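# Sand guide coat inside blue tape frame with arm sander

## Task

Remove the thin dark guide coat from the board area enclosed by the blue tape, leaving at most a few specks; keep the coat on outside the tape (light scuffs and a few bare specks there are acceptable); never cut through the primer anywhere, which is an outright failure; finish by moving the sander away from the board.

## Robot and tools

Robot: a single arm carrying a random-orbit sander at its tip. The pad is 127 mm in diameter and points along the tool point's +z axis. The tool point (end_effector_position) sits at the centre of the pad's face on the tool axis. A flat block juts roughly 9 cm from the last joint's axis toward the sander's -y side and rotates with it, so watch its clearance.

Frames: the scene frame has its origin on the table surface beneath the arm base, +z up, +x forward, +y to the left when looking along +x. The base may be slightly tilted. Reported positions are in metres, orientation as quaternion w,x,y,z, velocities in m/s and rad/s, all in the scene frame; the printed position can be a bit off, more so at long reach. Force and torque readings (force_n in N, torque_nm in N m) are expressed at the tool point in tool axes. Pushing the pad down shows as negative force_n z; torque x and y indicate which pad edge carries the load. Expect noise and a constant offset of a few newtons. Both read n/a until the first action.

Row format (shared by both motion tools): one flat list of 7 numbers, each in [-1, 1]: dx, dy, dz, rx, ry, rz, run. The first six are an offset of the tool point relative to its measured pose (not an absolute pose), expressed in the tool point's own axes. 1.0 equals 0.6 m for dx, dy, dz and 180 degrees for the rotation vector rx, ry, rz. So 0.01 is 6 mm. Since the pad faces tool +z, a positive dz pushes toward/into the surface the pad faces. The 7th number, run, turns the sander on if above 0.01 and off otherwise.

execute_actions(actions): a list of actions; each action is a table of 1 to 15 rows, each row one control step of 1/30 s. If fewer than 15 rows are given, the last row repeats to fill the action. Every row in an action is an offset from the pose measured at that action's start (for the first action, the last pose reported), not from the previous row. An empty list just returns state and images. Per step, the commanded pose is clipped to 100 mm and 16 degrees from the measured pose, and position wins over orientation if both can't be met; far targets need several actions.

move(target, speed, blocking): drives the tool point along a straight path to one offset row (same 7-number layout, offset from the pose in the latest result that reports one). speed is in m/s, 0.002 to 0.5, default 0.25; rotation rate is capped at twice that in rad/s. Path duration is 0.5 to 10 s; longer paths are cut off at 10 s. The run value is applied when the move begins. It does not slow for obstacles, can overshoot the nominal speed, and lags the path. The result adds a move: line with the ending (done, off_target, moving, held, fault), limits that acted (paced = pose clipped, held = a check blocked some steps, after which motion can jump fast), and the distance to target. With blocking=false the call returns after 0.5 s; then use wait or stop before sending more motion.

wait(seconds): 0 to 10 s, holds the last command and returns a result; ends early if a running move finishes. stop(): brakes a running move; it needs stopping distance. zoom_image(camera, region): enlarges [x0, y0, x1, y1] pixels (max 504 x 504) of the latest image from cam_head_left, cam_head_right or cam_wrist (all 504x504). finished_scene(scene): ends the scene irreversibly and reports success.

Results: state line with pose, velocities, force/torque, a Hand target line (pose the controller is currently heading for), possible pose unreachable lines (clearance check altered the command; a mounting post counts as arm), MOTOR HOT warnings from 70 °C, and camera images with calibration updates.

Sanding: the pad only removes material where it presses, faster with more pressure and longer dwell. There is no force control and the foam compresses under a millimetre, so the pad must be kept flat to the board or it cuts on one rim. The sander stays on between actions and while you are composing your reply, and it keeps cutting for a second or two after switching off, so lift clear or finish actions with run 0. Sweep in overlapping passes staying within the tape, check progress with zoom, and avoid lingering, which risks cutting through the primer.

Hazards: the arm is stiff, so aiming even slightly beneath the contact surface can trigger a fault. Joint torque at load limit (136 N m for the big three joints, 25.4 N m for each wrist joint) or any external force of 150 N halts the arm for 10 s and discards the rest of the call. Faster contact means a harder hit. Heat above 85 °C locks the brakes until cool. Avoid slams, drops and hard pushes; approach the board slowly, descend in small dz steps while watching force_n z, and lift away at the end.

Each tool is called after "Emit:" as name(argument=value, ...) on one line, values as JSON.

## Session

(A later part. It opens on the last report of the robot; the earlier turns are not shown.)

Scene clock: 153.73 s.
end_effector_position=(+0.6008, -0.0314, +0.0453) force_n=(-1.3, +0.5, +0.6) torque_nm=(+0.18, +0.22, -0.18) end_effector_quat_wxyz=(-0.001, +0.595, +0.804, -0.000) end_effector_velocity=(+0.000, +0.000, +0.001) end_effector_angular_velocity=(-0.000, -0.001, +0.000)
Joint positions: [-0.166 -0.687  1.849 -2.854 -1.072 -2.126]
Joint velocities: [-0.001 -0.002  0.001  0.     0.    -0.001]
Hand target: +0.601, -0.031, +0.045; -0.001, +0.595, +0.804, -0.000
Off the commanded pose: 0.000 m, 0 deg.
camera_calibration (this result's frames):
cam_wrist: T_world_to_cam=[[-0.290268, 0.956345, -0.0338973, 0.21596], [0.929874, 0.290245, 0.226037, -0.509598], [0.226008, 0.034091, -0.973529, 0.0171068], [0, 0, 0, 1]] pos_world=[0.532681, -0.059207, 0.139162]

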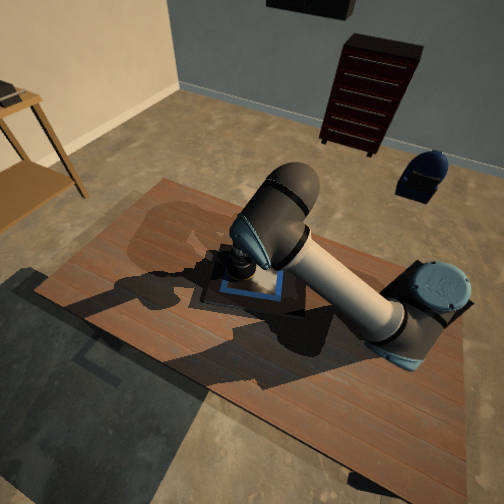

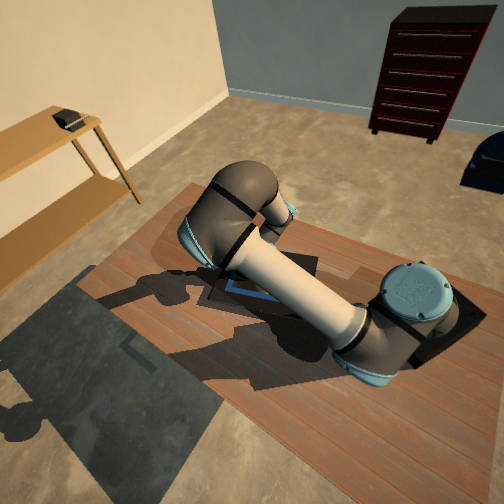

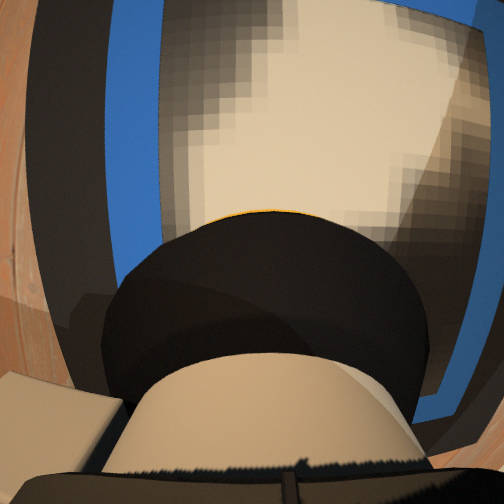

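Emit:
execute_actions(actions=[[[0,0,0.001,0.00095,0.00108,0,1],[0,0,0.002,0.00095,0.00108,0,1],[0,0,0.003,0.00095,0.00108,0,1]],[[0,0,0.0005,0,0,0,1],[0,0,0.001,0,0,0,1],[0,0,0.0015,0,0,0,1],[0,0,0.0021,0,0,0,1]]])

Emit:
wait(seconds=1.0)

Emit:
move(target=[0.1083,0,0.00038,0,-0.0019,0,1], speed=0.06)

Emit:
wait(seconds=1.0)

Emit:
move(target=[0,-0.1917,0.00083,-0.0019,0,0,1], speed=0.055)

Emit:
wait(seconds=0.3)

Emit:
move(target=[-0.1083,0,0.00038,0,0.0019,0,1], speed=0.1)

Emit:
wait(seconds=0.8)

Emit:
move(target=[0,0.1333,0.00028,0.00095,0,0,1], speed=0.07)

Emit:
move(target=[0.054,0.27,-0.3,0,0,0,0], speed=0.3)

Scene clock: 173.87 s.
end_effector_position=(+0.6009, -0.0314, +0.0424) force_n=(-0.8, +3.9, -24.9) torque_nm=(+0.54, +0.01, -0.29) end_effector_quat_wxyz=(-0.003, +0.595, +0.804, -0.000) end_effector_velocity=(-0.000, +0.000, -0.001) end_effector_angular_velocity=(-0.002, +0.001, +0.002)
Joint positions: [-0.165 -0.681  1.843 -2.851 -1.071 -2.126]
Joint velocities: [ 0.002  0.001 -0.001 -0.001 -0.002  0.   ]
Hand target: +0.601, -0.031, +0.042; -0.003, +0.595, +0.804, -0.001
Off the commanded pose: 0.000 m, 0 deg.
camera_calibration (this result's frames):
cam_wrist: T_world_to_cam=[[-0.290415, 0.956412, -0.0305898, 0.21582], [0.930663, 0.289742, 0.223419, -0.509397], [0.222544, 0.0364155, -0.974242, 0.0164766], [0, 0, 0, 1]] pos_world=[0.533088, -0.0594186, 0.136463]

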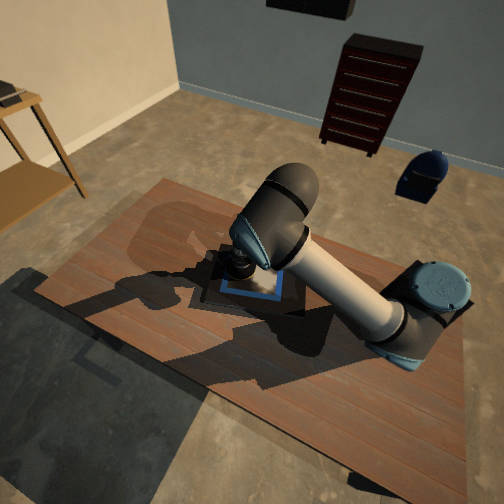

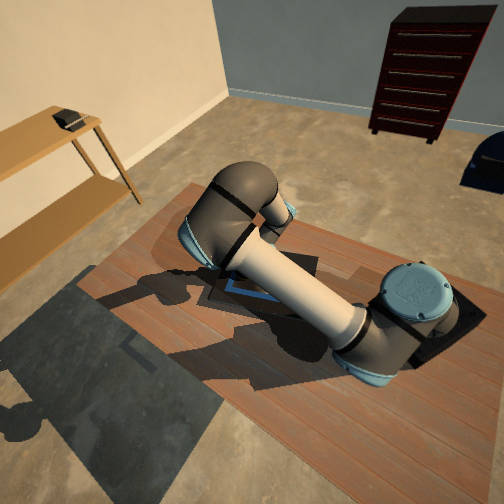

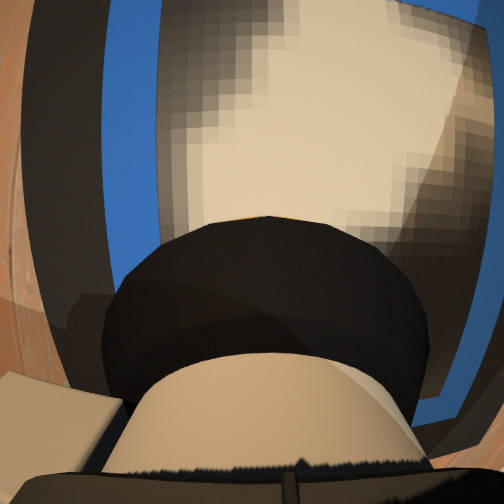

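Scene clock: 174.87 s.
end_effector_position=(+0.6008, -0.0314, +0.0423) force_n=(+1.5, +1.8, -27.5) torque_nm=(+0.47, -0.21, -0.26) end_effector_quat_wxyz=(-0.003, +0.595, +0.804, -0.001) end_effector_velocity=(+0.000, +0.000, -0.000) end_effector_angular_velocity=(+0.001, +0.000, +0.000)
Joint positions: [-0.164 -0.681  1.843 -2.851 -1.071 -2.126]
Joint velocities: [ 0.    -0.    -0.     0.     0.001 -0.   ]
Hand target: +0.601, -0.031, +0.042; -0.003, +0.595, +0.804, -0.001
Off the commanded pose: 0.000 m, 0 deg.
wait: 1.00 s; no rest ("run" is on)
camera_calibration (this result's frames):
cam_wrist: T_world_to_cam=[[-0.29038, 0.956421, -0.0306284, 0.215798], [0.930714, 0.289724, 0.223232, -0.509323], [0.222377, 0.0363157, -0.974284, 0.0164876], [0, 0, 0, 1]] pos_world=[0.533031, -0.0594296, 0.13637]

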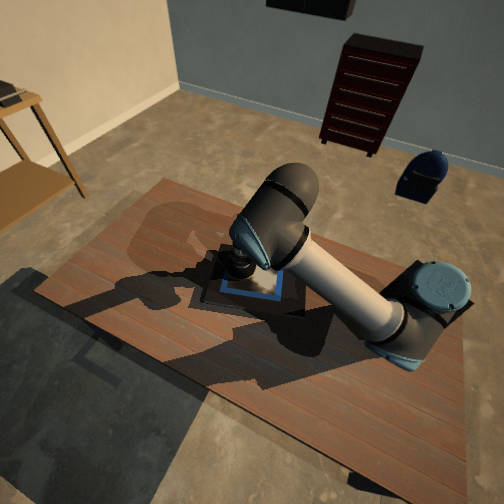

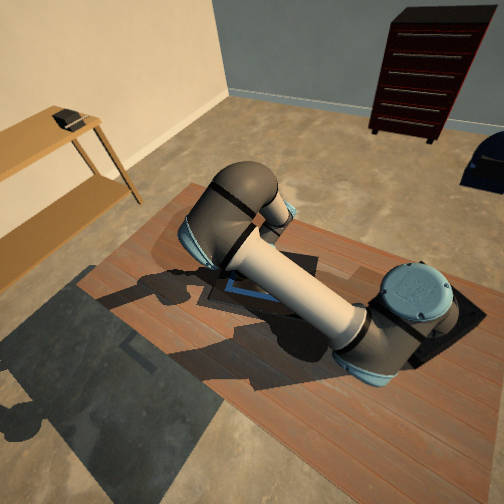

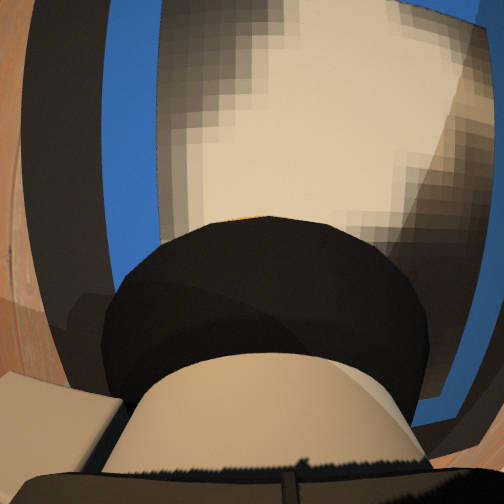

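Scene clock: 176.40 s.
end_effector_position=(+0.5818, +0.0304, +0.0422) force_n=(-2.9, +0.4, -36.1) torque_nm=(+0.39, +0.81, -0.25) end_effector_quat_wxyz=(-0.001, +0.595, +0.804, -0.002) end_effector_velocity=(-0.001, +0.003, -0.000) end_effector_angular_velocity=(-0.002, +0.001, +0.001)
Joint positions: [-0.075 -0.742  1.921 -2.917 -1.09  -2.025]
Joint velocities: [ 0.005 -0.003  0.003 -0.001 -0.002  0.004]
Hand target: +0.582, +0.031, +0.042; -0.001, +0.595, +0.804, -0.002
Off the commanded pose: 0.000 m, 0 deg.
move: done
camera_calibration (this result's frames):
cam_wrist: T_world_to_cam=[[-0.29039, 0.956208, -0.0366061, 0.151454], [0.930359, 0.291075, 0.222952, -0.509366], [0.223844, 0.0306862, -0.974142, 0.0176989], [0, 0, 0, 1]] pos_world=[0.513912, 0.00289853, 0.13635]

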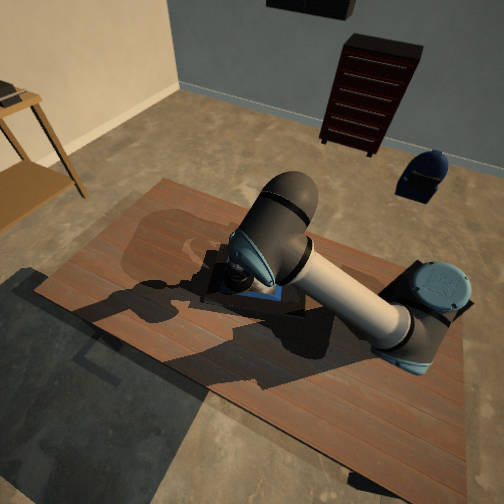

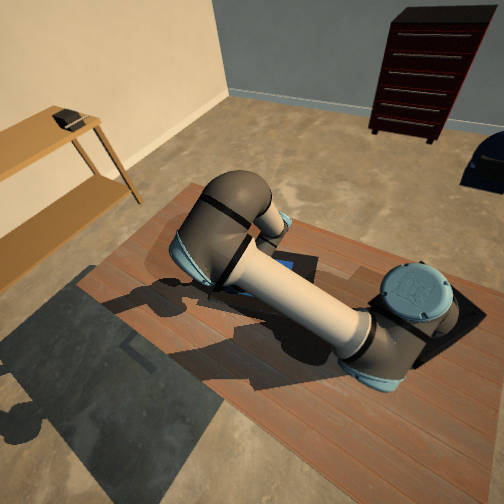

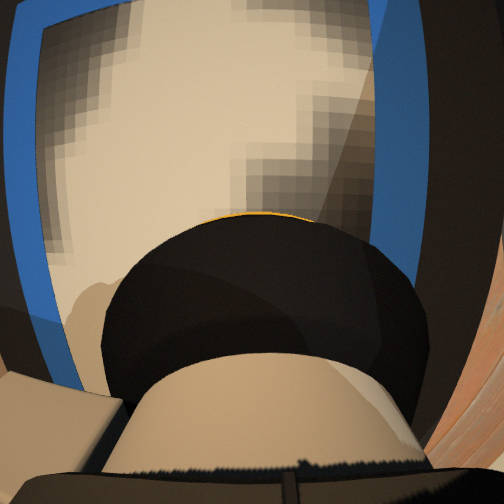

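Scene clock: 177.40 s.
end_effector_position=(+0.5817, +0.0307, +0.0422) force_n=(+0.0, +1.8, -32.0) torque_nm=(+0.45, +0.26, -0.42) end_effector_quat_wxyz=(-0.001, +0.595, +0.804, -0.002) end_effector_velocity=(+0.001, -0.001, +0.001) end_effector_angular_velocity=(-0.000, -0.002, -0.000)
Joint positions: [-0.075 -0.743  1.921 -2.918 -1.09  -2.024]
Joint velocities: [-0.002 -0.    -0.    -0.001  0.    -0.001]
Hand target: +0.582, +0.031, +0.042; -0.001, +0.595, +0.804, -0.002
Off the commanded pose: 0.000 m, 0 deg.
wait: 1.00 s; no rest ("run" is on)
camera_calibration (this result's frames):
cam_wrist: T_world_to_cam=[[-0.29038, 0.956208, -0.03667, 0.151144], [0.93035, 0.291079, 0.222983, -0.509376], [0.223892, 0.0306341, -0.974132, 0.0176929], [0, 0, 0, 1]] pos_world=[0.513826, 0.00320167, 0.13636]

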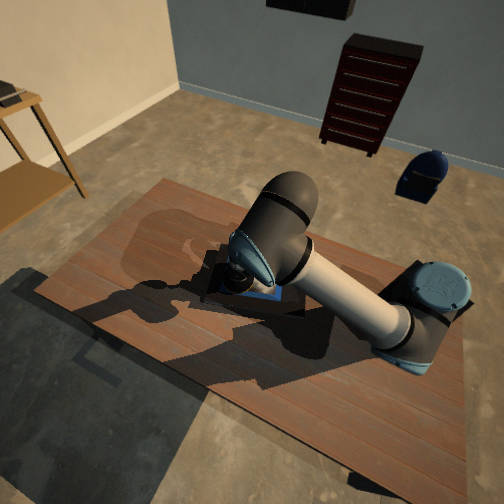

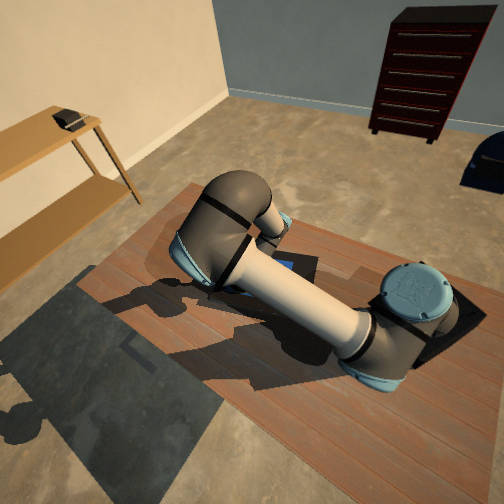

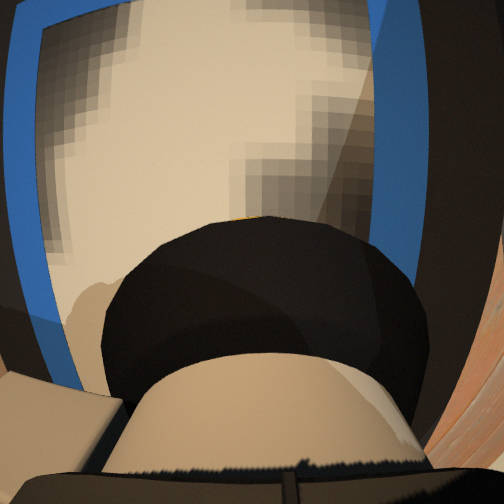

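Scene clock: 179.93 s.
end_effector_position=(+0.4721, -0.0028, +0.0422) force_n=(+0.4, -0.1, -33.4) torque_nm=(+0.57, +0.23, -0.25) end_effector_quat_wxyz=(+0.001, +0.595, +0.804, +0.000) end_effector_velocity=(-0.002, -0.001, +0.000) end_effector_angular_velocity=(-0.001, -0.001, +0.001)
Joint positions: [-0.173 -0.717  2.205 -3.182 -1.072 -2.131]
Joint velocities: [-0.003  0.002  0.005 -0.007 -0.    -0.003]
Hand target: +0.472, -0.003, +0.042; +0.001, +0.595, +0.804, +0.000
Off the commanded pose: 0.000 m, 0 deg.
move: done
camera_calibration (this result's frames):
cam_wrist: T_world_to_cam=[[-0.290148, 0.956284, -0.0365411, 0.151198], [0.929043, 0.290631, 0.228937, -0.397248], [0.229549, 0.0324775, -0.972755, 0.0405675], [0, 0, 0, 1]] pos_world=[0.403618, -0.0304527, 0.135932]

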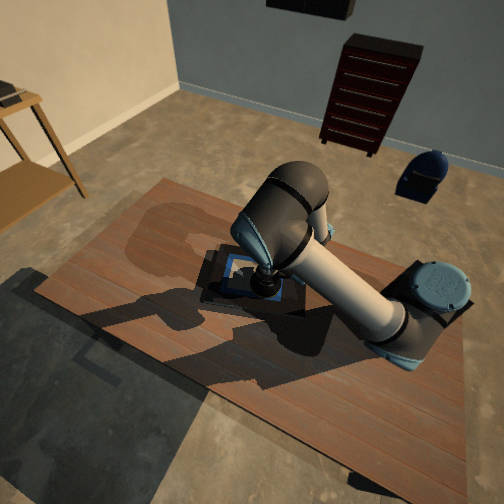

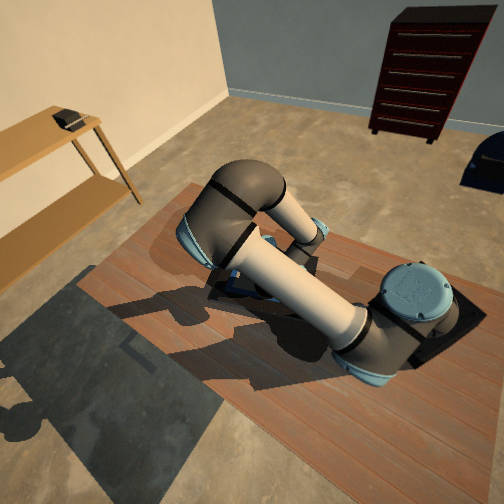

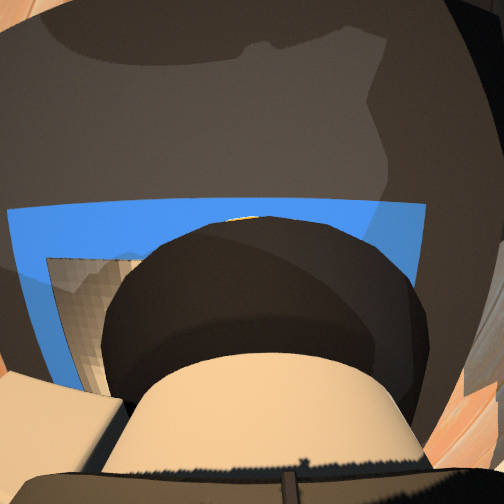

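Scene clock: 180.23 s.
end_effector_position=(+0.4718, -0.0029, +0.0423) force_n=(-3.1, +2.5, -26.5) torque_nm=(-0.05, +0.60, -0.17) end_effector_quat_wxyz=(+0.001, +0.595, +0.804, +0.000) end_effector_velocity=(-0.000, +0.000, -0.000) end_effector_angular_velocity=(+0.001, +0.000, -0.000)
Joint positions: [-0.173 -0.717  2.206 -3.182 -1.072 -2.132]
Joint velocities: [ 0.     0.     0.001 -0.     0.001  0.   ]
Hand target: +0.472, -0.003, +0.042; +0.001, +0.595, +0.804, +0.000
Off the commanded pose: 0.000 m, 0 deg.
wait: 0.30 s; no rest ("run" is on)
camera_calibration (this result's frames):
cam_wrist: T_world_to_cam=[[-0.290166, 0.956277, -0.0365702, 0.15122], [0.929016, 0.290653, 0.229022, -0.39698], [0.229638, 0.0324802, -0.972734, 0.0405927], [0, 0, 0, 1]] pos_world=[0.403358, -0.0305438, 0.135933]

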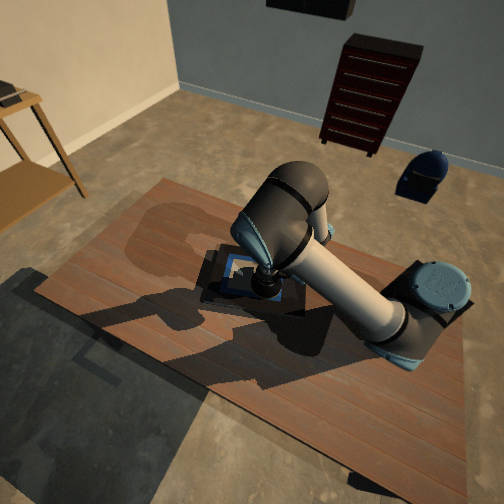

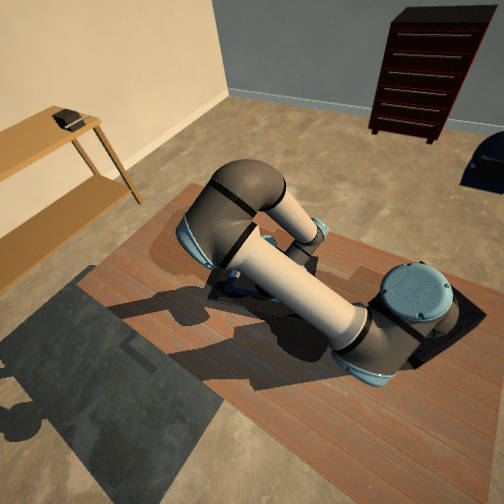

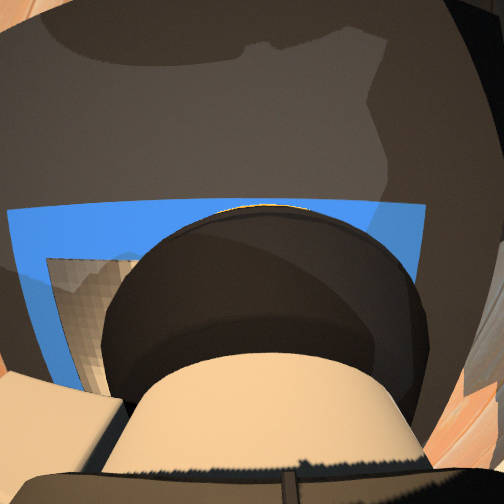

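Scene clock: 181.40 s.
end_effector_position=(+0.4908, -0.0647, +0.0423) force_n=(-2.2, +0.8, -31.9) torque_nm=(+0.76, +0.49, -0.36) end_effector_quat_wxyz=(-0.001, +0.595, +0.804, +0.002) end_effector_velocity=(+0.000, -0.002, -0.000) end_effector_angular_velocity=(+0.001, +0.002, -0.001)
Joint positions: [-0.275 -0.663  2.122 -3.092 -1.058 -2.249]
Joint velocities: [-0.003  0.002 -0.004  0.006  0.001 -0.004]
Hand target: +0.491, -0.065, +0.042; -0.001, +0.595, +0.804, +0.002
Off the commanded pose: 0.000 m, 0 deg.
move: done
camera_calibration (this result's frames):
cam_wrist: T_world_to_cam=[[-0.290198, 0.956476, -0.0306543, 0.215625], [0.92934, 0.289317, 0.229398, -0.396933], [0.228283, 0.0380826, -0.97285, 0.0392991], [0, 0, 0, 1]] pos_world=[0.422488, -0.0928973, 0.135898]

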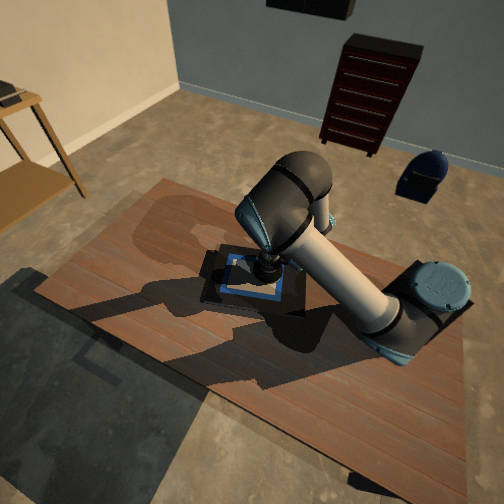

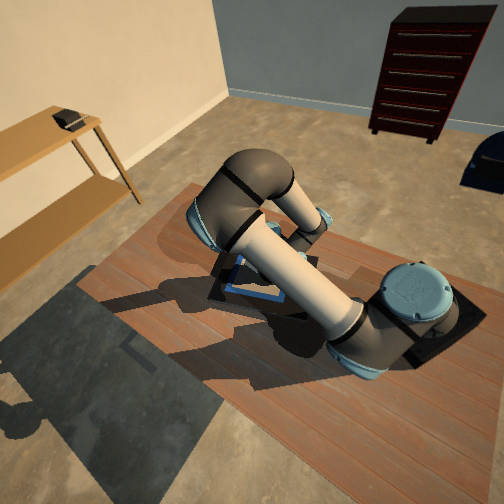

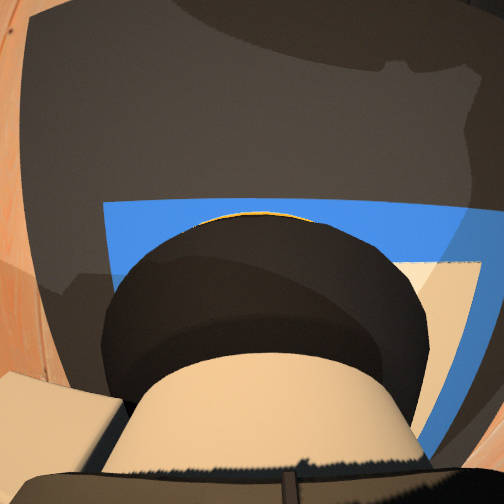

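Scene clock: 182.20 s.
end_effector_position=(+0.4909, -0.0650, +0.0422) force_n=(+0.4, +2.0, -30.5) torque_nm=(+0.57, -0.29, -0.27) end_effector_quat_wxyz=(-0.001, +0.595, +0.804, +0.002) end_effector_velocity=(+0.000, +0.000, +0.000) end_effector_angular_velocity=(+0.001, -0.001, -0.001)
Joint positions: [-0.275 -0.663  2.121 -3.091 -1.058 -2.249]
Joint velocities: [-0.     0.     0.    -0.     0.001  0.001]
Hand target: +0.491, -0.065, +0.042; -0.001, +0.595, +0.804, +0.002
Off the commanded pose: 0.000 m, 0 deg.
wait: 0.80 s; no rest ("run" is on)
camera_calibration (this result's frames):
cam_wrist: T_world_to_cam=[[-0.290205, 0.956477, -0.0305477, 0.215898], [0.929366, 0.289303, 0.229309, -0.396923], [0.228166, 0.0381567, -0.972874, 0.0393178], [0, 0, 0, 1]] pos_world=[0.422571, -0.0931708, 0.135865]

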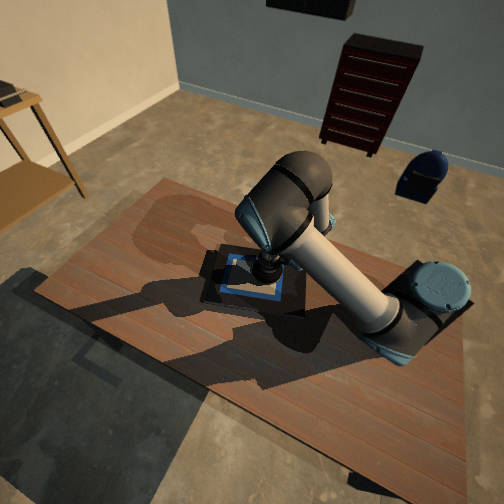

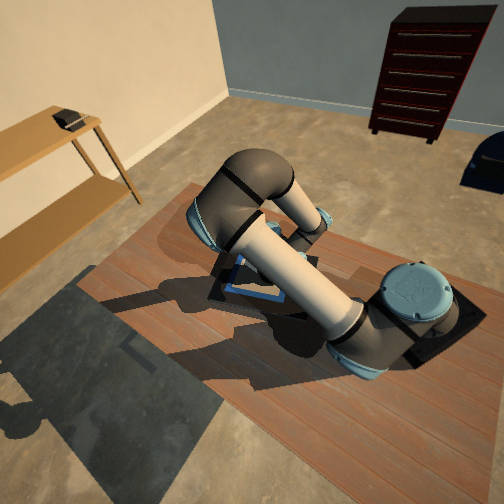

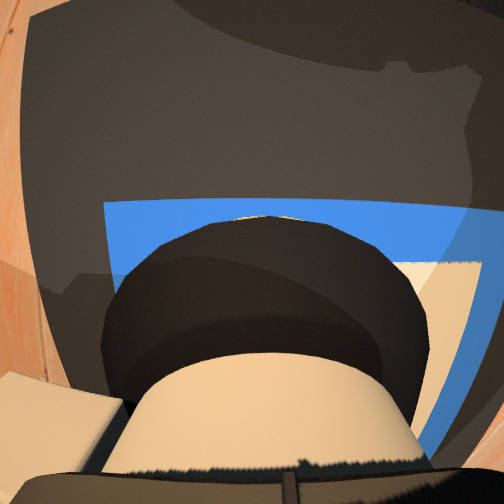

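Scene clock: 183.83 s.
end_effector_position=(+0.5671, -0.0417, +0.0423) force_n=(-5.0, +1.5, -27.4) torque_nm=(+0.02, +0.76, -0.13) end_effector_quat_wxyz=(-0.002, +0.595, +0.804, +0.001) end_effector_velocity=(+0.002, +0.000, -0.001) end_effector_angular_velocity=(-0.000, +0.002, -0.002)
Joint positions: [-0.194 -0.684  1.935 -2.926 -1.066 -2.158]
Joint velocities: [ 0.002  0.001 -0.006  0.006 -0.001  0.003]
Hand target: +0.567, -0.042, +0.042; -0.002, +0.595, +0.804, +0.001
Off the commanded pose: 0.000 m, 0 deg.
move: done
camera_calibration (this result's frames):
cam_wrist: T_world_to_cam=[[-0.290404, 0.95641, -0.0307393, 0.215867], [0.929964, 0.289652, 0.226426, -0.474746], [0.225459, 0.0371685, -0.973543, 0.0226105], [0, 0, 0, 1]] pos_world=[0.499088, -0.0697869, 0.136143]

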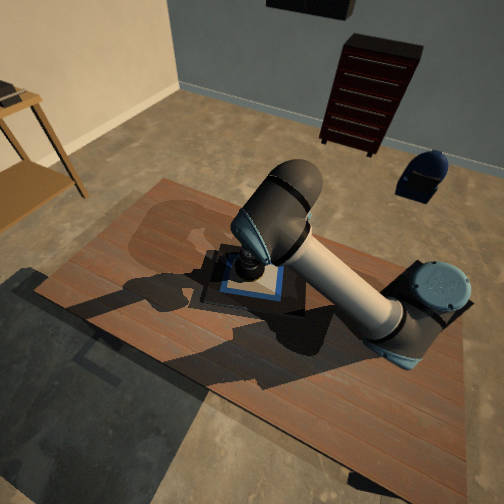

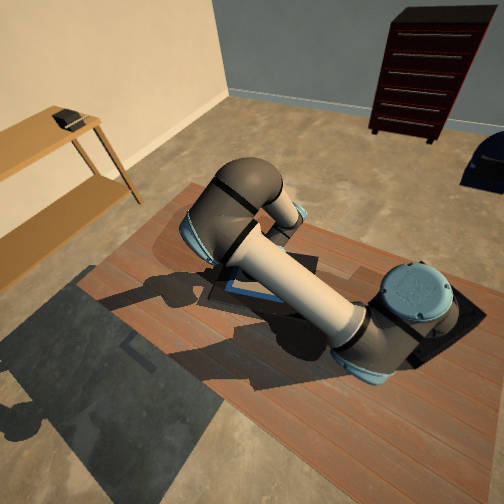

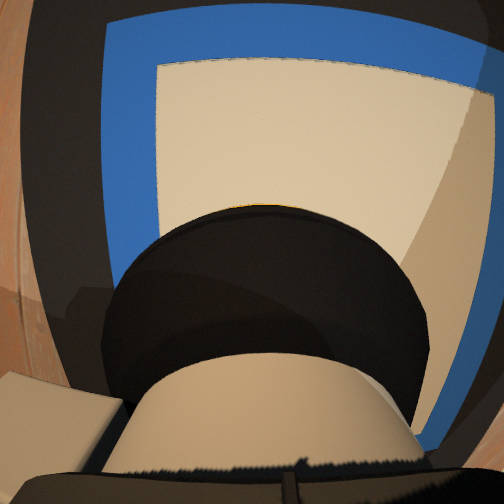

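Scene clock: 185.37 s.
end_effector_position=(+0.7127, +0.0363, +0.2219) force_n=(-0.6, +2.9, -2.1) torque_nm=(+0.43, +0.16, -0.13) end_effector_quat_wxyz=(-0.002, +0.595, +0.804, +0.001) end_effector_velocity=(+0.001, +0.000, +0.001) end_effector_angular_velocity=(+0.000, +0.003, -0.000)
Joint positions: [-0.17  -0.984  1.624 -2.329 -1.069 -2.131]
Joint velocities: [ 0.     0.    -0.007  0.01  -0.001 -0.001]
Hand target: +0.713, +0.036, +0.222; -0.002, +0.595, +0.804, +0.001
Off the commanded pose: 0.001 m, 0 deg.
move: done
camera_calibration (this result's frames):
cam_wrist: T_world_to_cam=[[-0.290393, 0.956409, -0.0308869, 0.189151], [0.929911, 0.289666, 0.226627, -0.673329], [0.225695, 0.0370887, -0.973492, 0.161616], [0, 0, 0, 1]] pos_world=[0.644588, 0.00814098, 0.315768]

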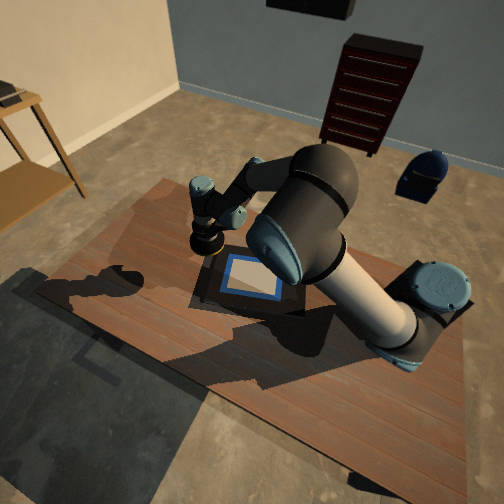

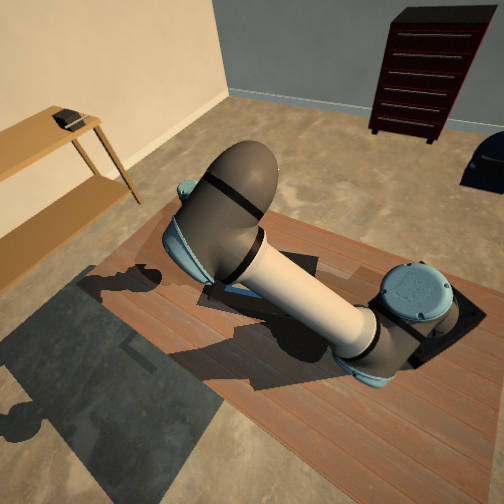

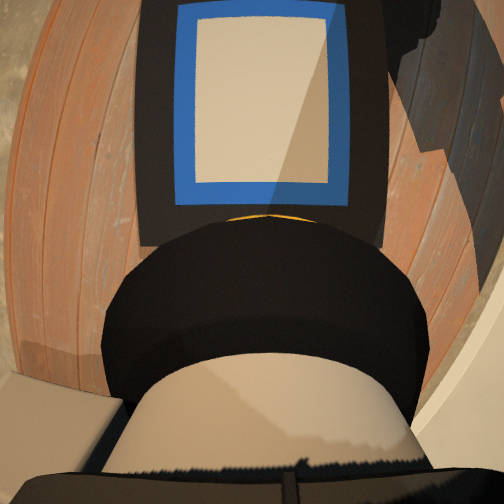

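Emit:
zoom_image(camera="cam_wrist", region=[140, 0, 390, 230])

Region (140, 0, 390, 230) of cam_wrist's 504x504 image, scaled by 2.016, with more detail than that image has; it fills the top 464 rows of this view, and the rest is white.

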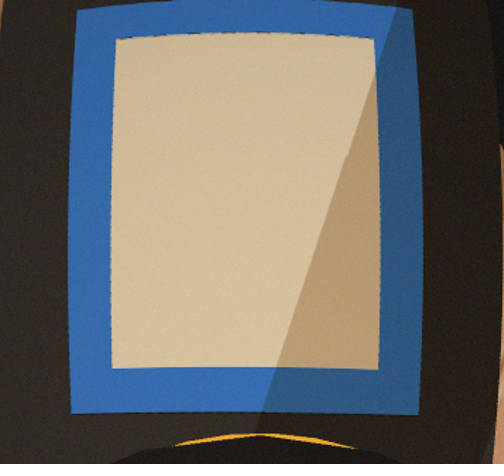

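Inside the tape is fully clean, the outside is intact, and the tool is 18 cm above the board.

Emit:
finished_scene(scene=1)

The scene is finished: the task was done.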